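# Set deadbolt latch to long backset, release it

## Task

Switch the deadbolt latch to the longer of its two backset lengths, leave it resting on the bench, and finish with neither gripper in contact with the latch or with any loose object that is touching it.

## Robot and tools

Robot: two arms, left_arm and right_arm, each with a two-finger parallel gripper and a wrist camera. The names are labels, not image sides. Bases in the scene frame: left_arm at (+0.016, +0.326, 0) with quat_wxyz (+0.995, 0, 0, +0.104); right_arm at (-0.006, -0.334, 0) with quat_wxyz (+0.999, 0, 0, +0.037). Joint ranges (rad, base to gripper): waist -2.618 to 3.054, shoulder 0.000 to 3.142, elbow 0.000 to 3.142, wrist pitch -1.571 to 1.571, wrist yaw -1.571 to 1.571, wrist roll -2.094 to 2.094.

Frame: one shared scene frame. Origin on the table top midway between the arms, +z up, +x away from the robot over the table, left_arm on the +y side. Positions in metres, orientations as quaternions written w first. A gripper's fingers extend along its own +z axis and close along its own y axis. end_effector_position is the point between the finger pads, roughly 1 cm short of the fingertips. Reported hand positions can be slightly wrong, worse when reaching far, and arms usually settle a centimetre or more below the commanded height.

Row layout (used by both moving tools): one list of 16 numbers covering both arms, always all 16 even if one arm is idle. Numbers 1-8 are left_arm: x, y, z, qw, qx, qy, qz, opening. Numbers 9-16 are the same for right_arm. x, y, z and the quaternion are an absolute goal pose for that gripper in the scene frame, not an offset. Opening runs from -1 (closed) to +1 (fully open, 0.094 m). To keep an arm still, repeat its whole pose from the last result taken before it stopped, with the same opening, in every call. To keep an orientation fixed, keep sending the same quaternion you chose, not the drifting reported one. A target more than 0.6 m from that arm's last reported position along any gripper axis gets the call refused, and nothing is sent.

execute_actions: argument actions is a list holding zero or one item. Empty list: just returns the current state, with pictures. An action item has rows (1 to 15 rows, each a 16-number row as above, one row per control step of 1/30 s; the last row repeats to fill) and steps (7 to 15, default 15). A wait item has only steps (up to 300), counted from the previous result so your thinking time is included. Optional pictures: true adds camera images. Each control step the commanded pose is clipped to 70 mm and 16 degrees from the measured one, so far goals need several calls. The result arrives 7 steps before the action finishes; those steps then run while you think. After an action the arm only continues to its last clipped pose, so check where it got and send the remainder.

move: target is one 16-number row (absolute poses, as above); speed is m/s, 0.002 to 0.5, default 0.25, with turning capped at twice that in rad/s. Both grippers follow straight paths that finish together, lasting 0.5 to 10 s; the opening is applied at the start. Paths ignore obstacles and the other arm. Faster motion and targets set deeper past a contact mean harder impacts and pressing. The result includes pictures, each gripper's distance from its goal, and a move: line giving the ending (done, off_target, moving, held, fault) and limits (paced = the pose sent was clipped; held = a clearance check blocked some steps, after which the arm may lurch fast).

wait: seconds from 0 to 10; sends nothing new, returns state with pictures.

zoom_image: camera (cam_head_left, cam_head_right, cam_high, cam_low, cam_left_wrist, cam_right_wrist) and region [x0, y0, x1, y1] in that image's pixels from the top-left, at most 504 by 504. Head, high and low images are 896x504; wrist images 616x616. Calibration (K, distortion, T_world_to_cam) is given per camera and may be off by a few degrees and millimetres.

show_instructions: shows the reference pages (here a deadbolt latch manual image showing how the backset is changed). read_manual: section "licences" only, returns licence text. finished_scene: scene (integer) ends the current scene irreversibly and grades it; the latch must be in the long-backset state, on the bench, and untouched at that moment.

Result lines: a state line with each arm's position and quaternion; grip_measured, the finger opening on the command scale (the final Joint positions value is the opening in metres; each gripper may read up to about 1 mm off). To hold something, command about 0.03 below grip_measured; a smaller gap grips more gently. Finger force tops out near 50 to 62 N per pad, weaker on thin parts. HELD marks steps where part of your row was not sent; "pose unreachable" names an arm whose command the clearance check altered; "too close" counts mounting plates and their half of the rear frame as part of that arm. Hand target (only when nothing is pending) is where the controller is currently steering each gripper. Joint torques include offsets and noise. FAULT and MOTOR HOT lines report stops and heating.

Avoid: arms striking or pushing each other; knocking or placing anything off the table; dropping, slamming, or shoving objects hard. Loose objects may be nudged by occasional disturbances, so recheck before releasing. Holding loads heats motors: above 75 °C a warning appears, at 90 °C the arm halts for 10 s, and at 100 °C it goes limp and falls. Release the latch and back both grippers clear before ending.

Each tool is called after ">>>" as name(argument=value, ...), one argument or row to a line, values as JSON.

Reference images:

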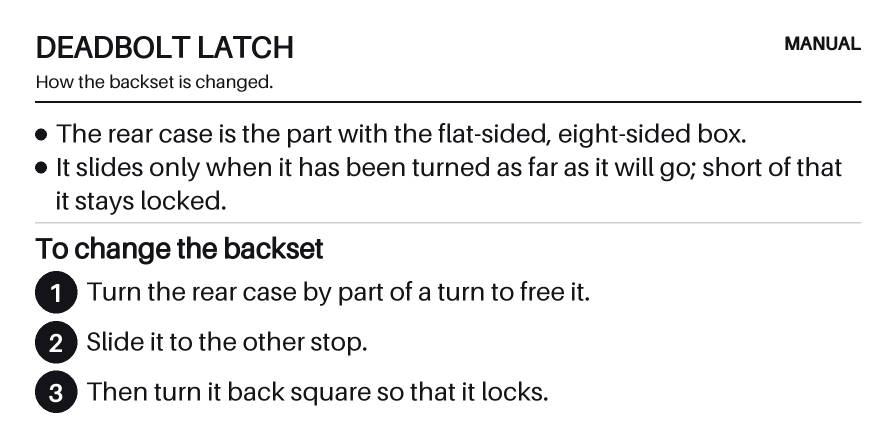

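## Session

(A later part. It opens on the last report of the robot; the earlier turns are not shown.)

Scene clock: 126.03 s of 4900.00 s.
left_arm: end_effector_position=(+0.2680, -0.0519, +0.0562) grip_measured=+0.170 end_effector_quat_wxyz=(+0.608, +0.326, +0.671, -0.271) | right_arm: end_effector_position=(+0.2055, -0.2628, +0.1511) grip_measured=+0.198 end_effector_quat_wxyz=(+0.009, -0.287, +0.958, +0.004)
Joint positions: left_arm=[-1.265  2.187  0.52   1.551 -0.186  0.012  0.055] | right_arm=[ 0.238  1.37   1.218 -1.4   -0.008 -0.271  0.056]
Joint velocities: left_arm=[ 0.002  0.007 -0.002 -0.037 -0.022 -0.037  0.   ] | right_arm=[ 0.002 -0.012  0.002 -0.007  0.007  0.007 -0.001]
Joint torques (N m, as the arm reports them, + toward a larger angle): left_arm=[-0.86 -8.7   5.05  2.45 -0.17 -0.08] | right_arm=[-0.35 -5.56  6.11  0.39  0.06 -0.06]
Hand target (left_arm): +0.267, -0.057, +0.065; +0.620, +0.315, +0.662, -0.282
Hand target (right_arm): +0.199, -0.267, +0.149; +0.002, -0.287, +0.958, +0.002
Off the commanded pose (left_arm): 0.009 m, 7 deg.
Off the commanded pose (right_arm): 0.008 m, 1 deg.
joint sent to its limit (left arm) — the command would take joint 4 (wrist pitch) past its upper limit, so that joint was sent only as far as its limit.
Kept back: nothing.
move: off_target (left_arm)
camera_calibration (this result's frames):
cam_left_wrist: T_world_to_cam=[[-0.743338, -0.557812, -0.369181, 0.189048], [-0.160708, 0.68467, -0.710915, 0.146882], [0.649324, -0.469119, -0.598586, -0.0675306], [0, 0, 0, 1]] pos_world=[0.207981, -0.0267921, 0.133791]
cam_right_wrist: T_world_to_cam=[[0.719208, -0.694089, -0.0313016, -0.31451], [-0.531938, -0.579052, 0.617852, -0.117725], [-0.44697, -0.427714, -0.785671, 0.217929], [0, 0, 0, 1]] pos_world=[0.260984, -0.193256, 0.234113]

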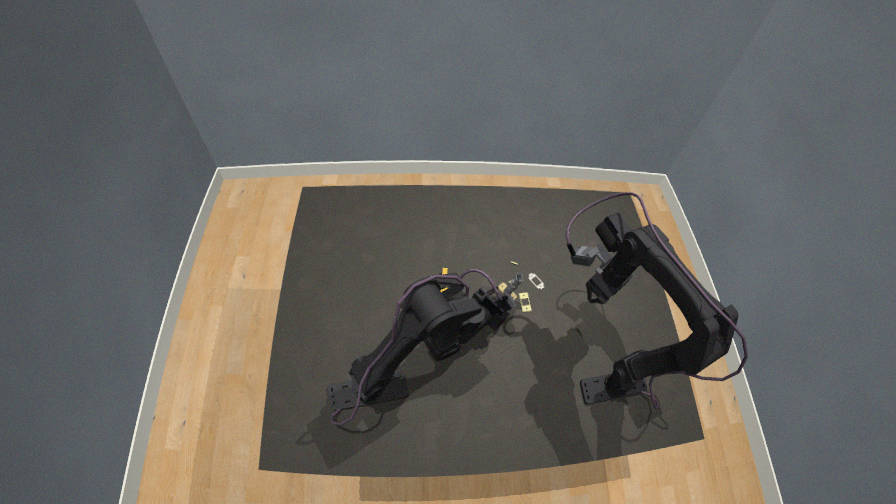

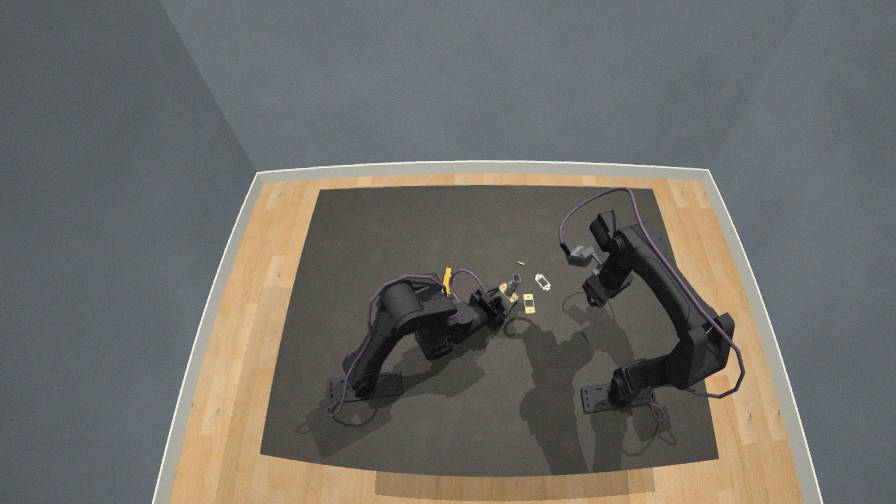

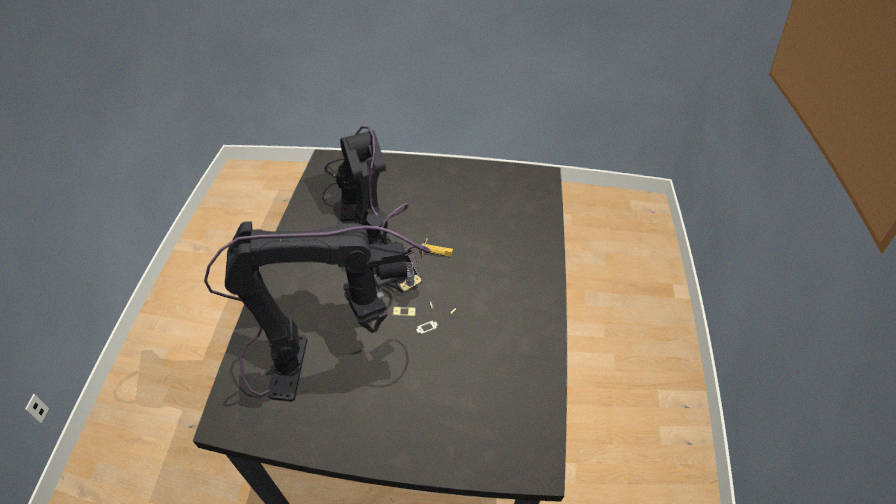

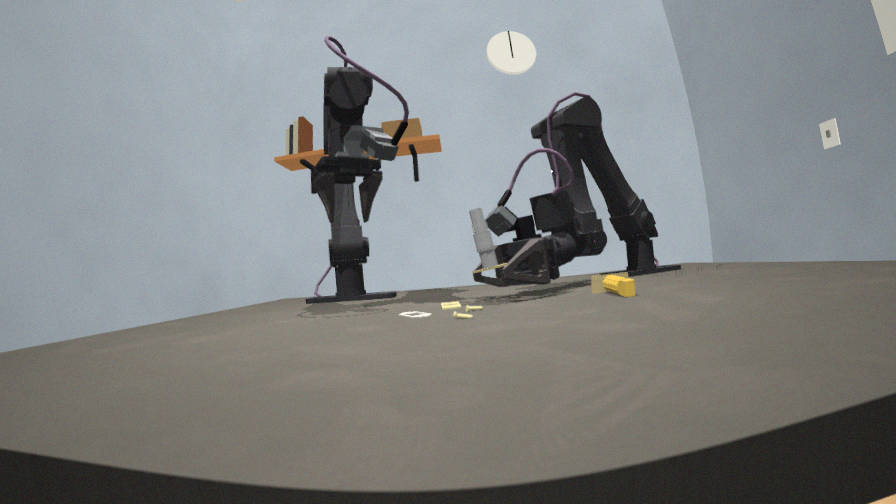

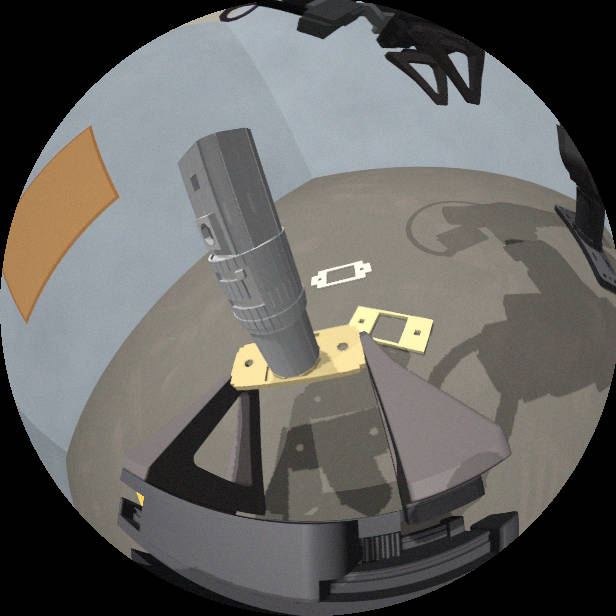

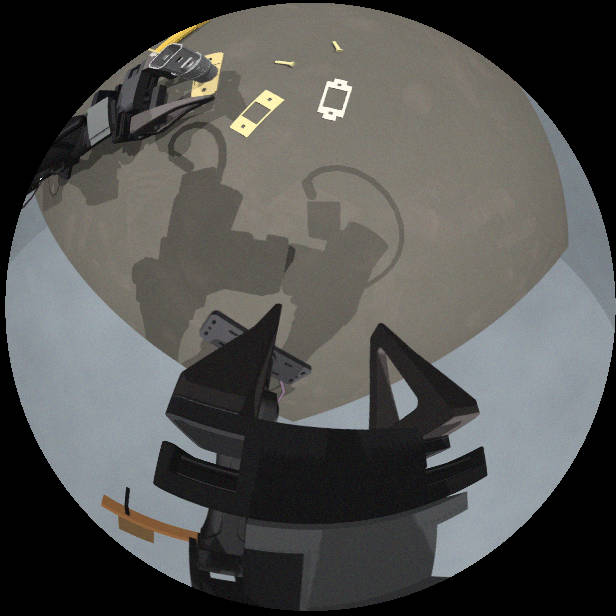

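>>> move(
  target=[0.267, -0.057, 0.065, 0.620, 0.315, 0.662, -0.282, 0.12, 0.271, -0.060, 0.165, 0, 0.427, 0.904, 0, 0.0],
  speed=0.25,
)

Scene clock: 131.23 s of 4900.00 s.
left_arm: end_effector_position=(+0.2681, -0.0518, +0.0564) grip_measured=+0.170 end_effector_quat_wxyz=(+0.609, +0.325, +0.671, -0.271) | right_arm: end_effector_position=(+0.2724, -0.0652, +0.1626) grip_measured=+0.002 end_effector_quat_wxyz=(-0.004, +0.426, +0.905, +0.001)
Joint positions: left_arm=[-1.265  2.187  0.52   1.552 -0.187  0.011  0.055] | right_arm=[ 0.687  2.05   2.043 -1.564 -0.007  1.64   0.047]
Joint velocities: left_arm=[-0.022  0.002 -0.012  0.051 -0.007  0.007 -0.002] | right_arm=[-0.002  0.002  0.002 -0.007 -0.037 -0.007 -0.   ]
Joint torques (N m, as the arm reports them, + toward a larger angle): left_arm=[-0.92 -9.02  4.54  2.45 -0.17 -0.08] | right_arm=[ 0.42 -9.94 10.42  0.23  0.12  0.05]
Hand target (left_arm): +0.267, -0.057, +0.065; +0.619, +0.315, +0.662, -0.282
Hand target (right_arm): +0.274, -0.064, +0.167; +0.003, +0.427, +0.904, +0.002
Off the commanded pose (left_arm): 0.010 m, 2 deg.
Off the commanded pose (right_arm): 0.006 m, 0 deg.
joint sent to its limit (right arm) — the command would take joint 4 (wrist pitch) past its lower limit, so that joint was sent only as far as its limit.
Kept back: nothing.
move: done
camera_calibration (this result's frames):
cam_left_wrist: T_world_to_cam=[[-0.742688, -0.559122, -0.368506, 0.189025], [-0.161609, 0.683698, -0.711645, 0.147199], [0.649844, -0.468977, -0.598134, -0.0676296], [0, 0, 0, 1]] pos_world=[0.208124, -0.0266687, 0.133959]
cam_right_wrist: T_world_to_cam=[[-0.613074, -0.789337, -0.0329791, 0.131905], [-0.62017, 0.454984, 0.639045, 0.113275], [-0.489417, 0.412235, -0.768462, 0.40491], [0, 0, 0, 1]] pos_world=[0.349287, -0.114339, 0.243121]

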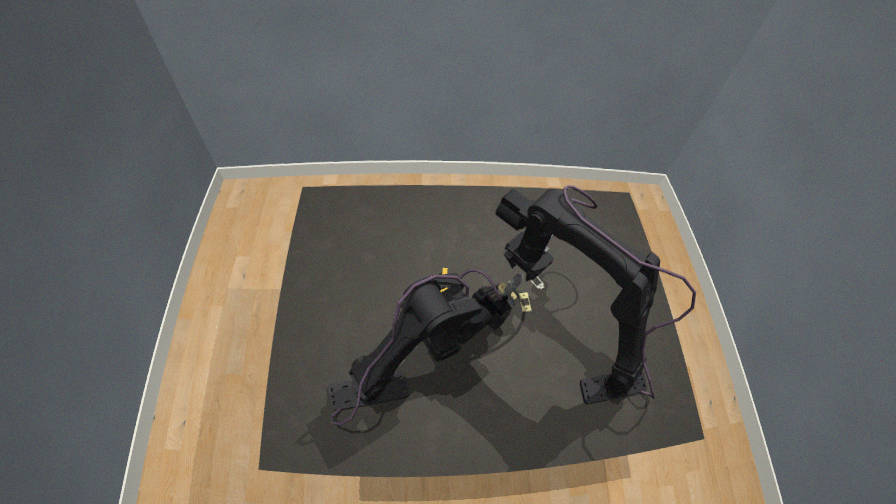

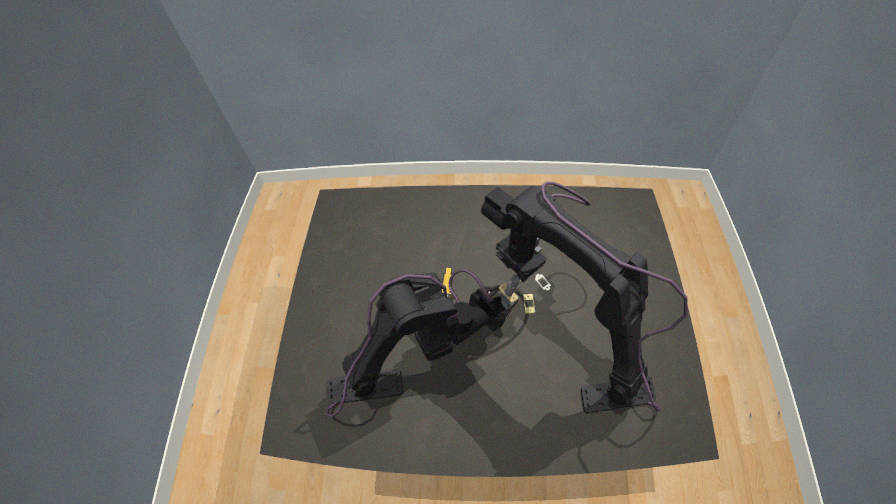

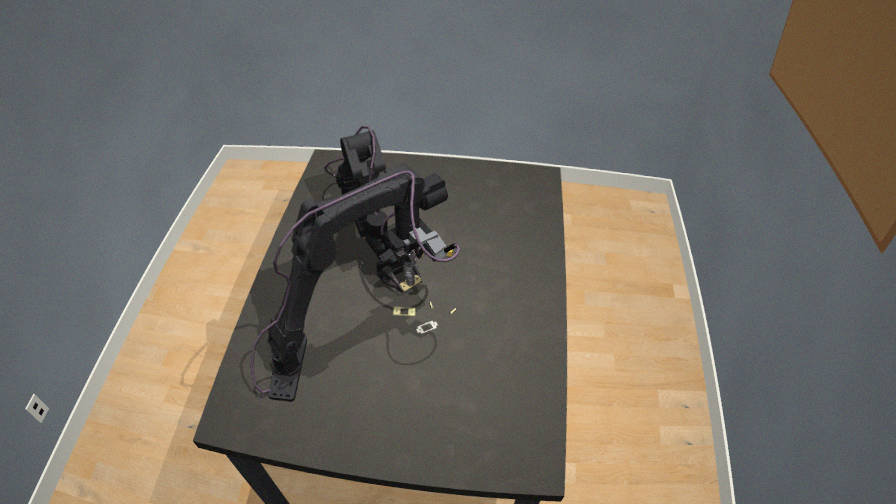

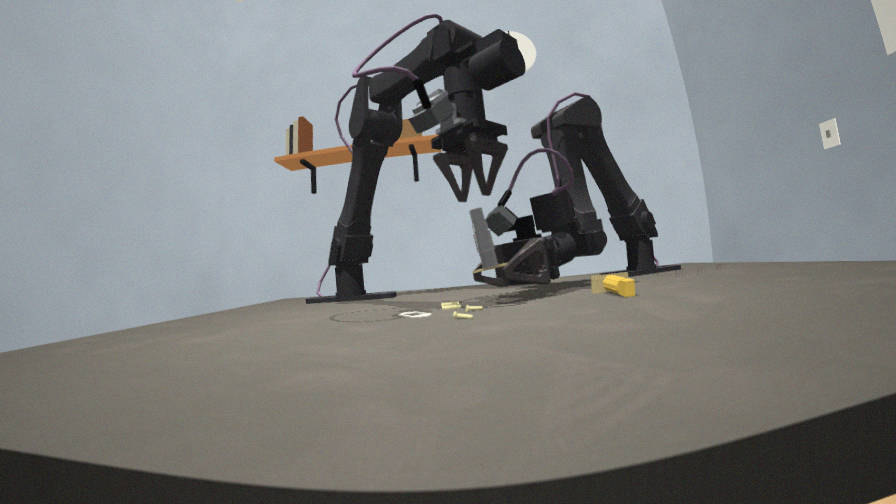

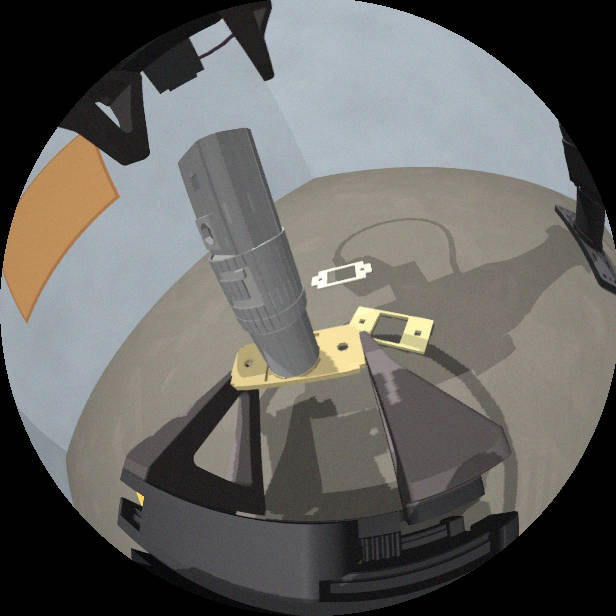

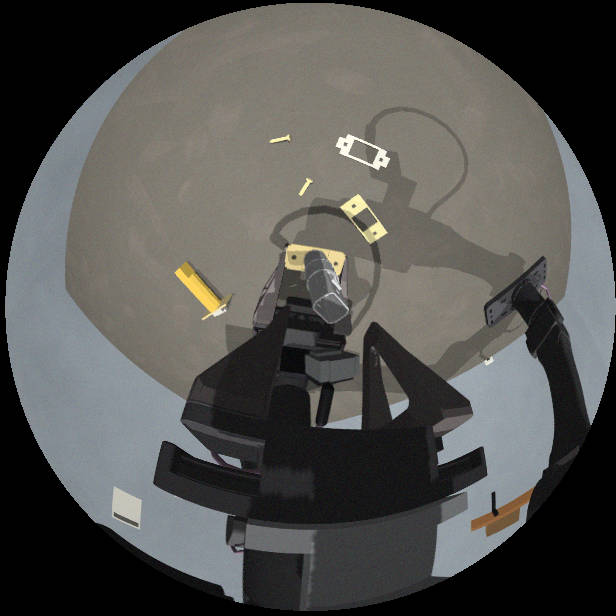

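>>> move(
  target=[0.267, -0.057, 0.065, 0.620, 0.315, 0.662, -0.282, 0.12, 0.274, -0.064, 0.122, 0, 0.427, 0.904, 0, 0.0],
  speed=0.06,
)

Scene clock: 132.83 s of 4900.00 s.
left_arm: end_effector_position=(+0.2681, -0.0518, +0.0564) grip_measured=+0.170 end_effector_quat_wxyz=(+0.609, +0.325, +0.671, -0.271) | right_arm: end_effector_position=(+0.2761, -0.0618, +0.1198) grip_measured=+0.002 end_effector_quat_wxyz=(-0.005, +0.427, +0.904, -0.002)
Joint positions: left_arm=[-1.265  2.187  0.52   1.552 -0.187  0.011  0.055] | right_arm=[ 0.687  2.05   1.871 -1.398 -0.007  1.643  0.047]
Joint velocities: left_arm=[-0.007  0.007  0.022  0.007 -0.022 -0.066  0.   ] | right_arm=[-0.007 -0.002  0.012 -0.066 -0.081  0.007 -0.001]
Joint torques (N m, as the arm reports them, + toward a larger angle): left_arm=[-0.9  -9.05  4.54  2.44 -0.16 -0.08] | right_arm=[  0.25 -12.56   5.95   0.49   0.07   0.01]
Hand target (left_arm): +0.267, -0.057, +0.065; +0.619, +0.315, +0.662, -0.282
Hand target (right_arm): +0.274, -0.064, +0.122; -0.000, +0.427, +0.904, -0.000
Off the commanded pose (left_arm): 0.010 m, 2 deg.
Off the commanded pose (right_arm): 0.004 m, 1 deg.
Kept back: nothing.
move: done
camera_calibration (this result's frames):
cam_left_wrist: T_world_to_cam=[[-0.742688, -0.559122, -0.368506, 0.189025], [-0.161609, 0.683698, -0.711645, 0.147199], [0.649844, -0.468977, -0.598134, -0.0676296], [0, 0, 0, 1]] pos_world=[0.208124, -0.0266687, 0.133959]
cam_right_wrist: T_world_to_cam=[[-0.614997, -0.788043, -0.0276816, 0.135409], [-0.616647, 0.458765, 0.63975, 0.140464], [-0.491452, 0.410514, -0.768084, 0.3728], [0, 0, 0, 1]] pos_world=[0.353106, -0.110772, 0.200228]

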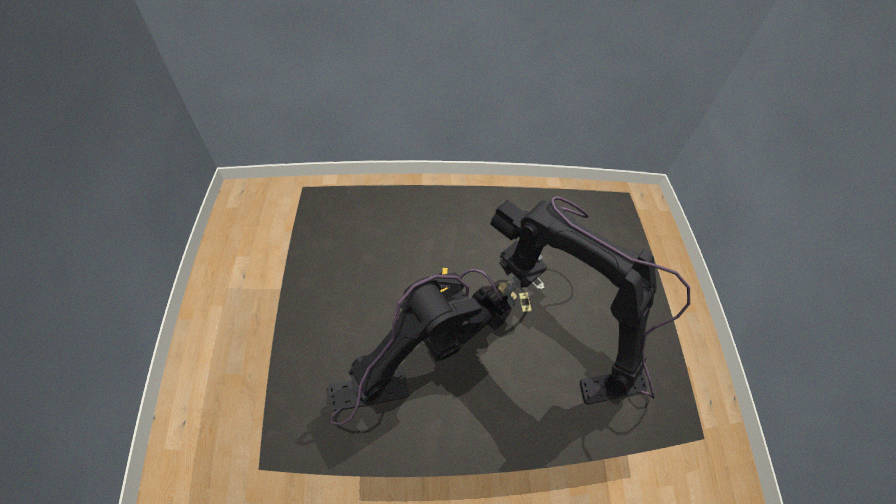

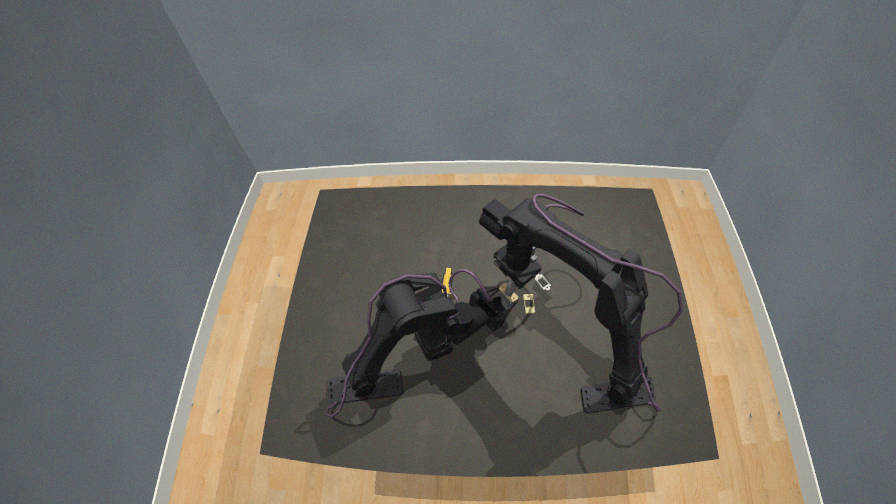

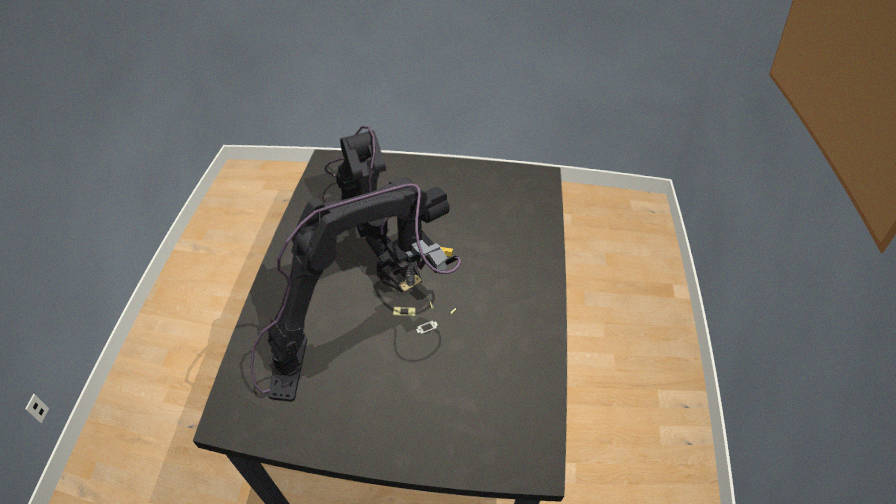

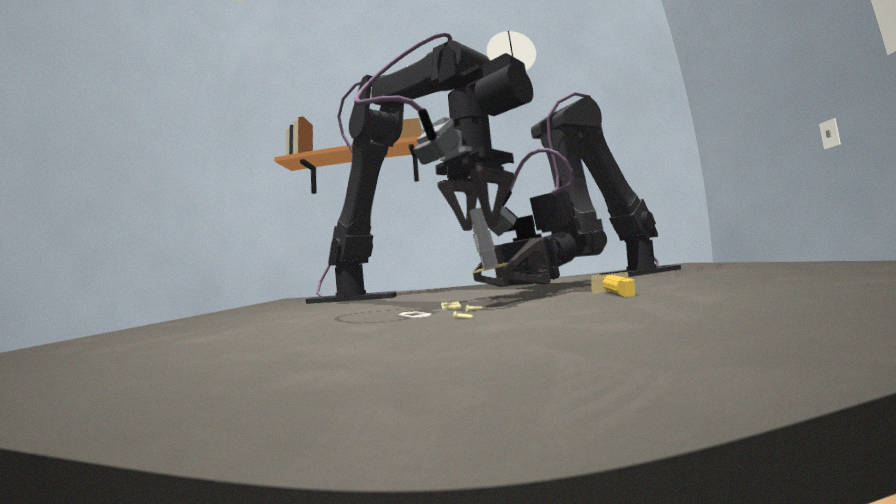

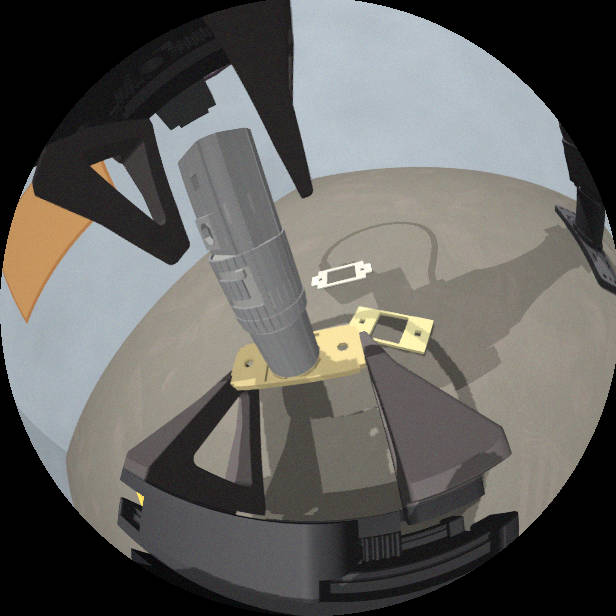

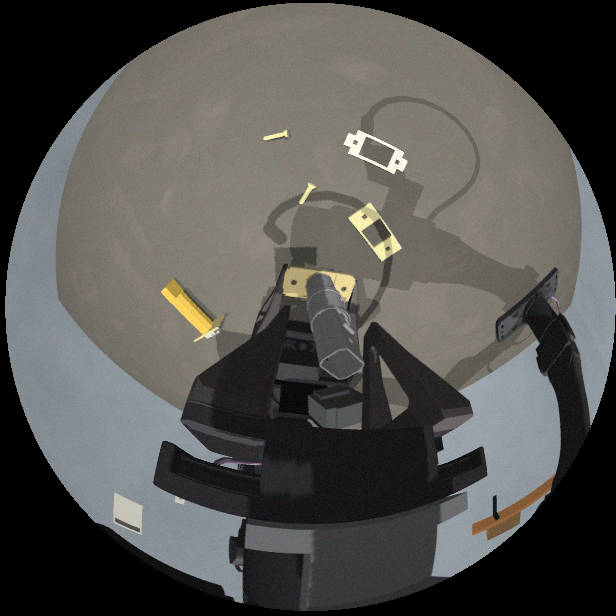

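>>> move(
  target=[0.267, -0.057, 0.065, 0.620, 0.315, 0.662, -0.282, 0.12, 0.274, -0.064, 0.122, 0, 0.427, 0.904, 0, -0.75],
  speed=0.06,
)

Scene clock: 133.77 s of 4900.00 s.
left_arm: end_effector_position=(+0.2698, -0.0505, +0.0564) grip_measured=+0.170 end_effector_quat_wxyz=(+0.608, +0.315, +0.676, -0.273) | right_arm: end_effector_position=(+0.2763, -0.0615, +0.1198) grip_measured=-0.523 end_effector_quat_wxyz=(-0.004, +0.427, +0.904, -0.001)
Joint positions: left_arm=[-1.264  2.187  0.52   1.552 -0.196 -0.008  0.055] | right_arm=[ 0.687  2.05   1.871 -1.397 -0.007  1.643  0.022]
Joint velocities: left_arm=[-0.002 -0.012 -0.007  0.007 -0.066 -0.007  0.   ] | right_arm=[-0.007 -0.002 -0.007 -0.066 -0.007  0.051  0.001]
Joint torques (N m, as the arm reports them, + toward a larger angle): left_arm=[-0.99 -9.09  4.54  2.44 -0.06  0.11] | right_arm=[  0.24 -12.49   6.06   0.48   0.08  -0.02]
Hand target (left_arm): +0.267, -0.056, +0.065; +0.619, +0.314, +0.662, -0.282
Hand target (right_arm): +0.274, -0.064, +0.122; -0.000, +0.427, +0.904, -0.000
Off the commanded pose (left_arm): 0.011 m, 2 deg.
Off the commanded pose (right_arm): 0.004 m, 1 deg.
joint sent to its limit (left arm) — the command would take joint 4 (wrist pitch) past its upper limit, so that joint was sent only as far as its limit.
Kept back: nothing.
move: off_target (left_arm)
camera_calibration (this result's frames):
cam_left_wrist: T_world_to_cam=[[-0.740622, -0.57267, -0.351465, 0.188831], [-0.179891, 0.672974, -0.717458, 0.151295], [0.647393, -0.46814, -0.601438, -0.0671757], [0, 0, 0, 1]] pos_world=[0.210558, -0.025127, 0.134513]
cam_right_wrist: T_world_to_cam=[[-0.615567, -0.787544, -0.0291842, 0.136152], [-0.617004, 0.458567, 0.639549, 0.140626], [-0.49029, 0.411692, -0.768197, 0.372591], [0, 0, 0, 1]] pos_world=[0.353255, -0.110653, 0.200259]

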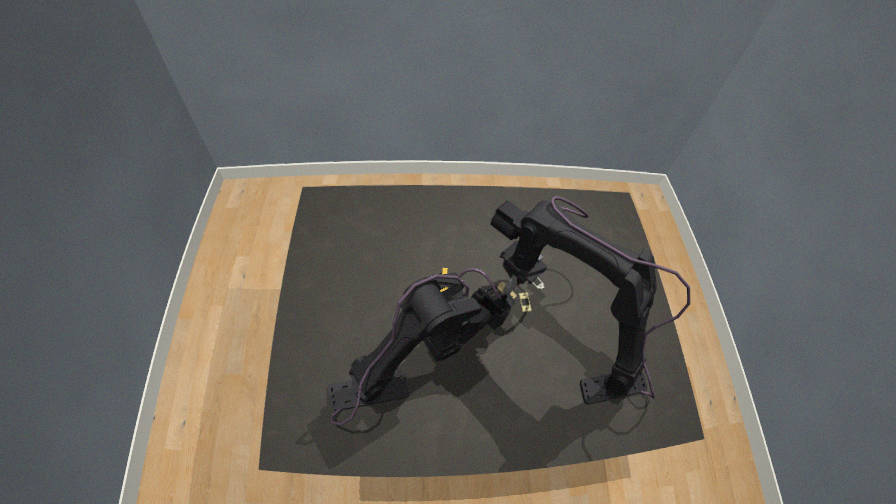

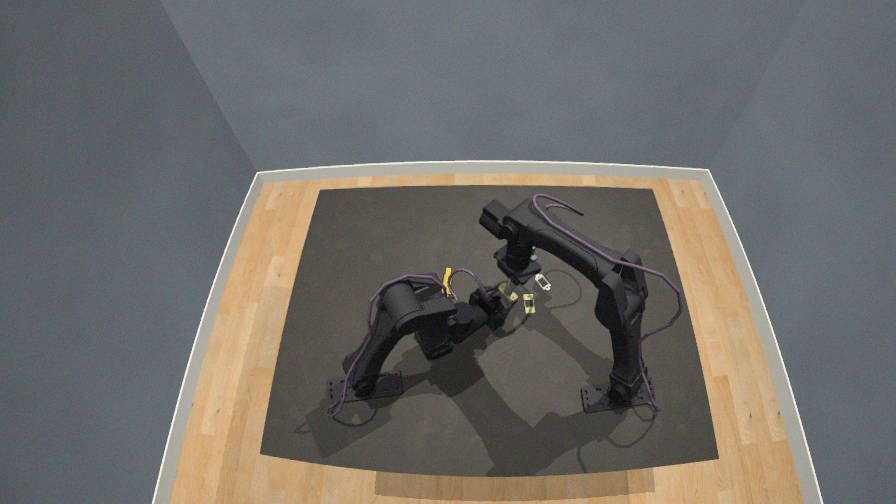

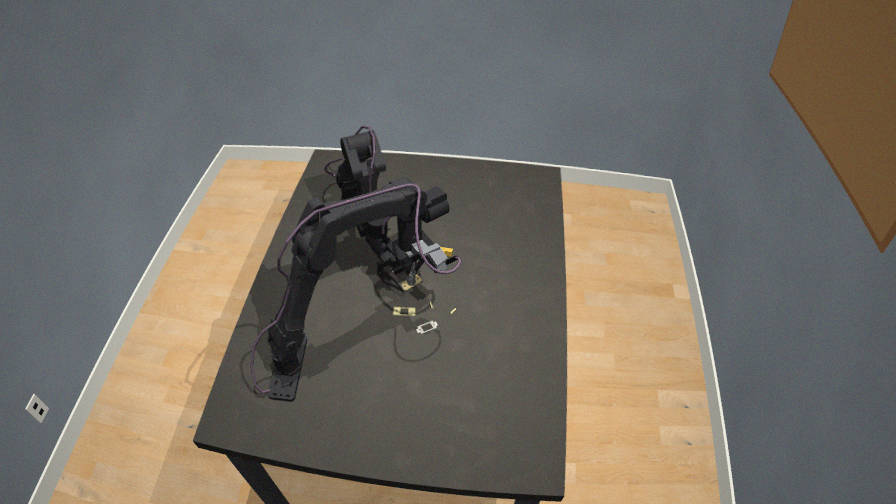

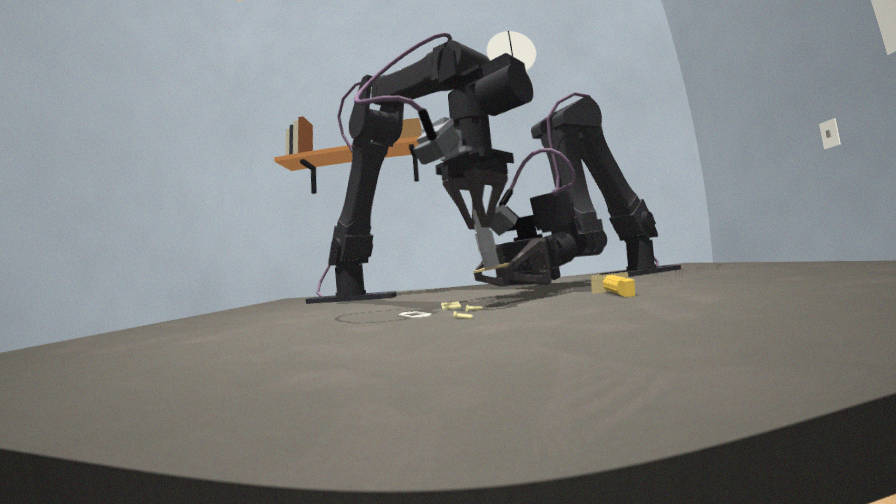

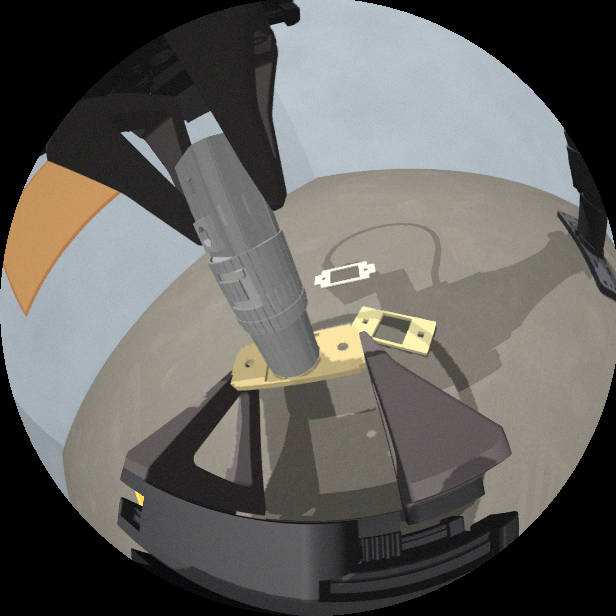

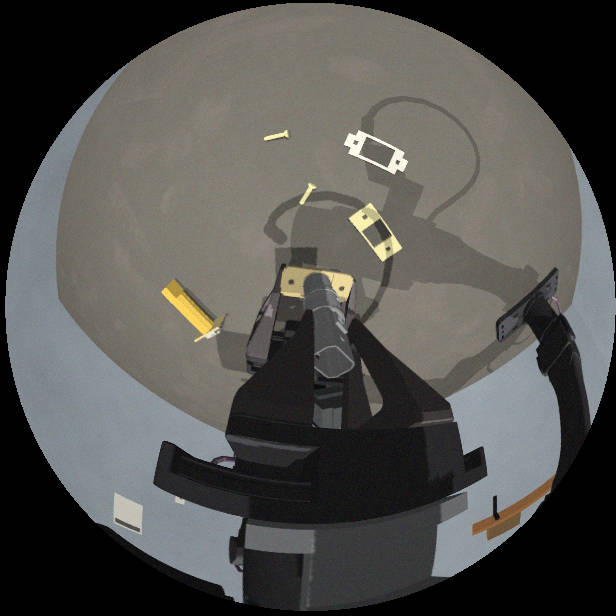

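>>> move(
  target=[0.267, -0.057, 0.065, 0.620, 0.315, 0.662, -0.282, 0.12, 0.274, -0.064, 0.122, 0, 0.469, 0.883, 0, -0.75],
  speed=0.06,
)

Scene clock: 135.07 s of 4900.00 s.
left_arm: end_effector_position=(+0.2700, -0.0503, +0.0565) grip_measured=+0.170 end_effector_quat_wxyz=(+0.608, +0.314, +0.676, -0.274) | right_arm: end_effector_position=(+0.2763, -0.0615, +0.1198) grip_measured=-0.523 end_effector_quat_wxyz=(-0.004, +0.464, +0.886, -0.001)
Joint positions: left_arm=[-1.264  2.187  0.52   1.552 -0.198 -0.011  0.055] | right_arm=[ 0.687  2.05   1.871 -1.397 -0.007  1.726  0.022]
Joint velocities: left_arm=[-0.012 -0.007 -0.017  0.007  0.007 -0.007 -0.   ] | right_arm=[-0.007  0.002 -0.017 -0.037  0.007 -0.022  0.   ]
Joint torques (N m, as the arm reports them, + toward a larger angle): left_arm=[-0.97 -9.07  4.52  2.45 -0.06  0.14] | right_arm=[  0.17 -12.45   6.04   0.48   0.09   0.05]
Hand target (left_arm): +0.267, -0.056, +0.065; +0.619, +0.314, +0.662, -0.282
Hand target (right_arm): +0.274, -0.064, +0.122; -0.000, +0.469, +0.883, -0.000
Off the commanded pose (left_arm): 0.011 m, 2 deg.
Off the commanded pose (right_arm): 0.004 m, 1 deg.
joint sent to its limit (left arm) — the command would take joint 4 (wrist pitch) past its upper limit, so that joint was sent only as far as its limit.
Kept back: nothing.
move: off_target (left_arm)
camera_calibration (this result's frames):
cam_left_wrist: T_world_to_cam=[[-0.740241, -0.574826, -0.348738, 0.188753], [-0.182543, 0.671037, -0.718601, 0.151974], [0.647087, -0.468278, -0.601659, -0.0670861], [0, 0, 0, 1]] pos_world=[0.210875, -0.0248949, 0.134671]
cam_right_wrist: T_world_to_cam=[[-0.6783, -0.734231, -0.0285336, 0.156689], [-0.577049, 0.508248, 0.639295, 0.132671], [-0.454888, 0.4501, -0.768432, 0.365199], [0, 0, 0, 1]] pos_world=[0.348965, -0.11676, 0.200285]

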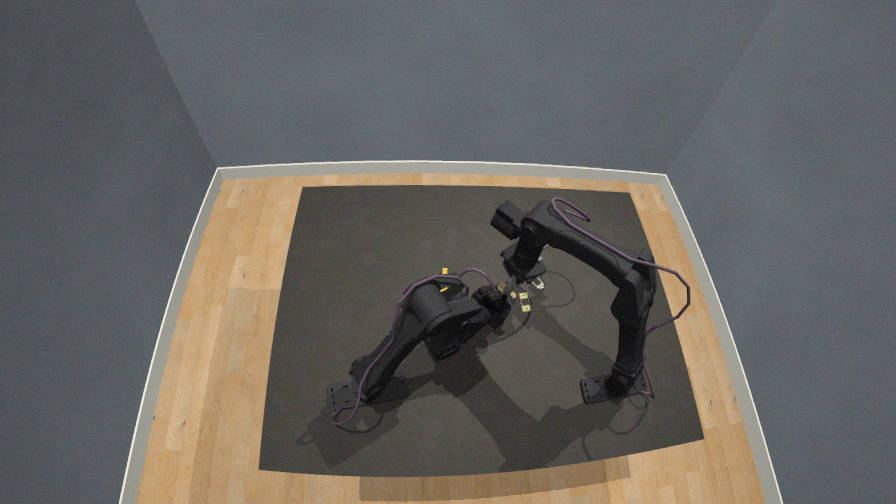

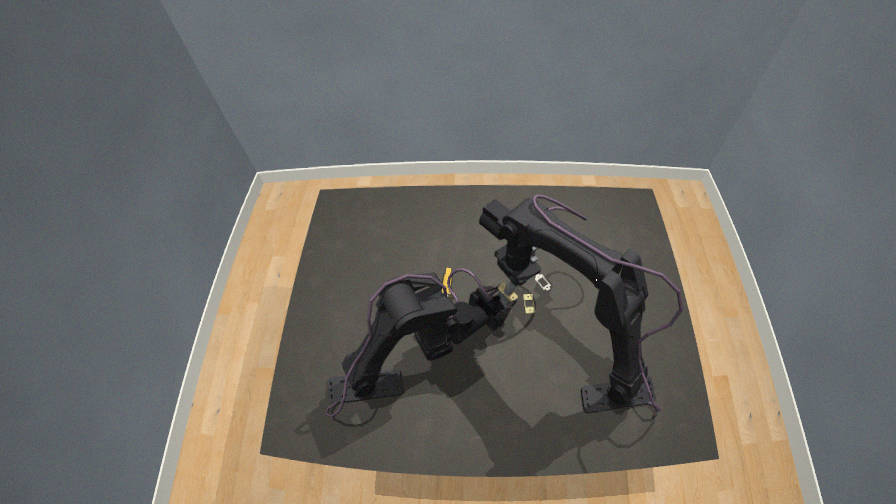

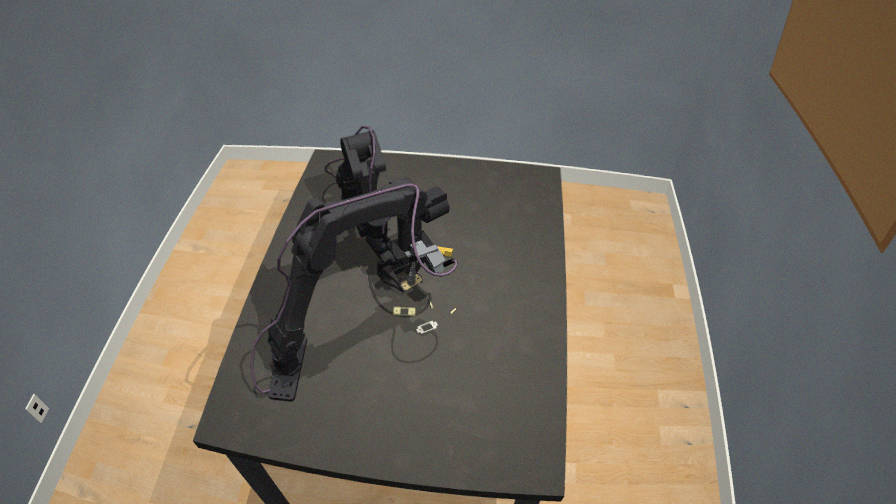

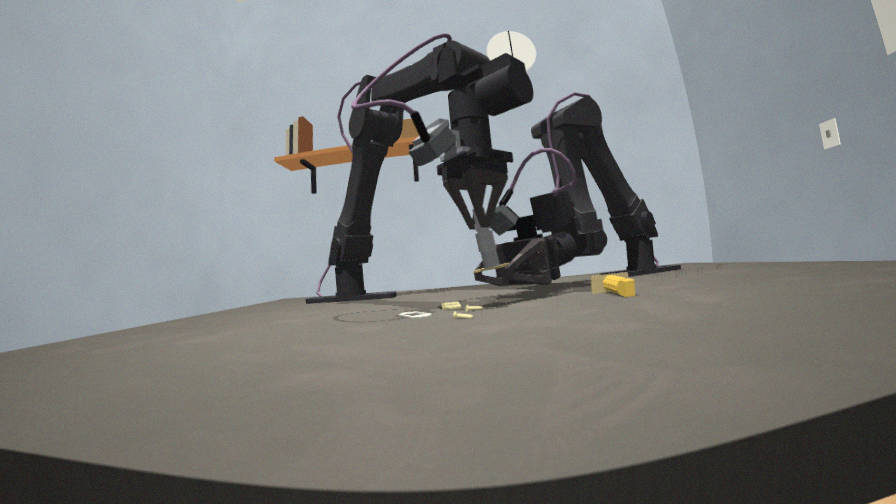

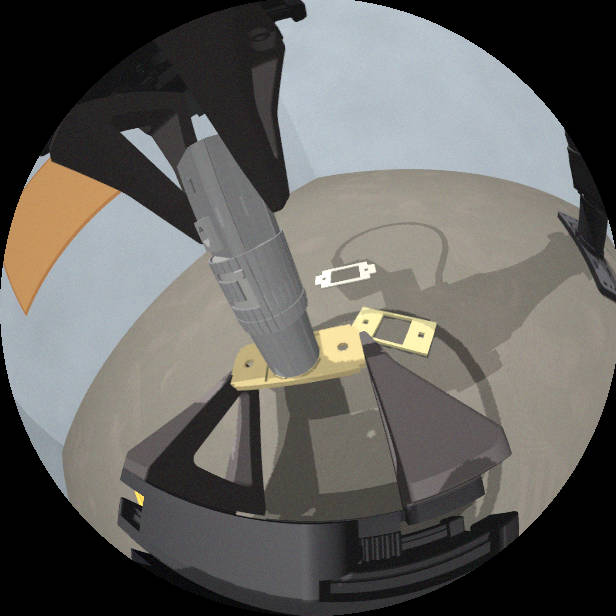

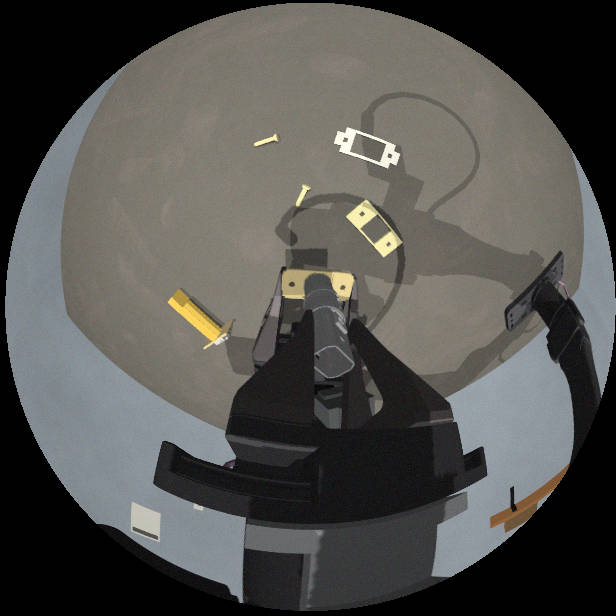

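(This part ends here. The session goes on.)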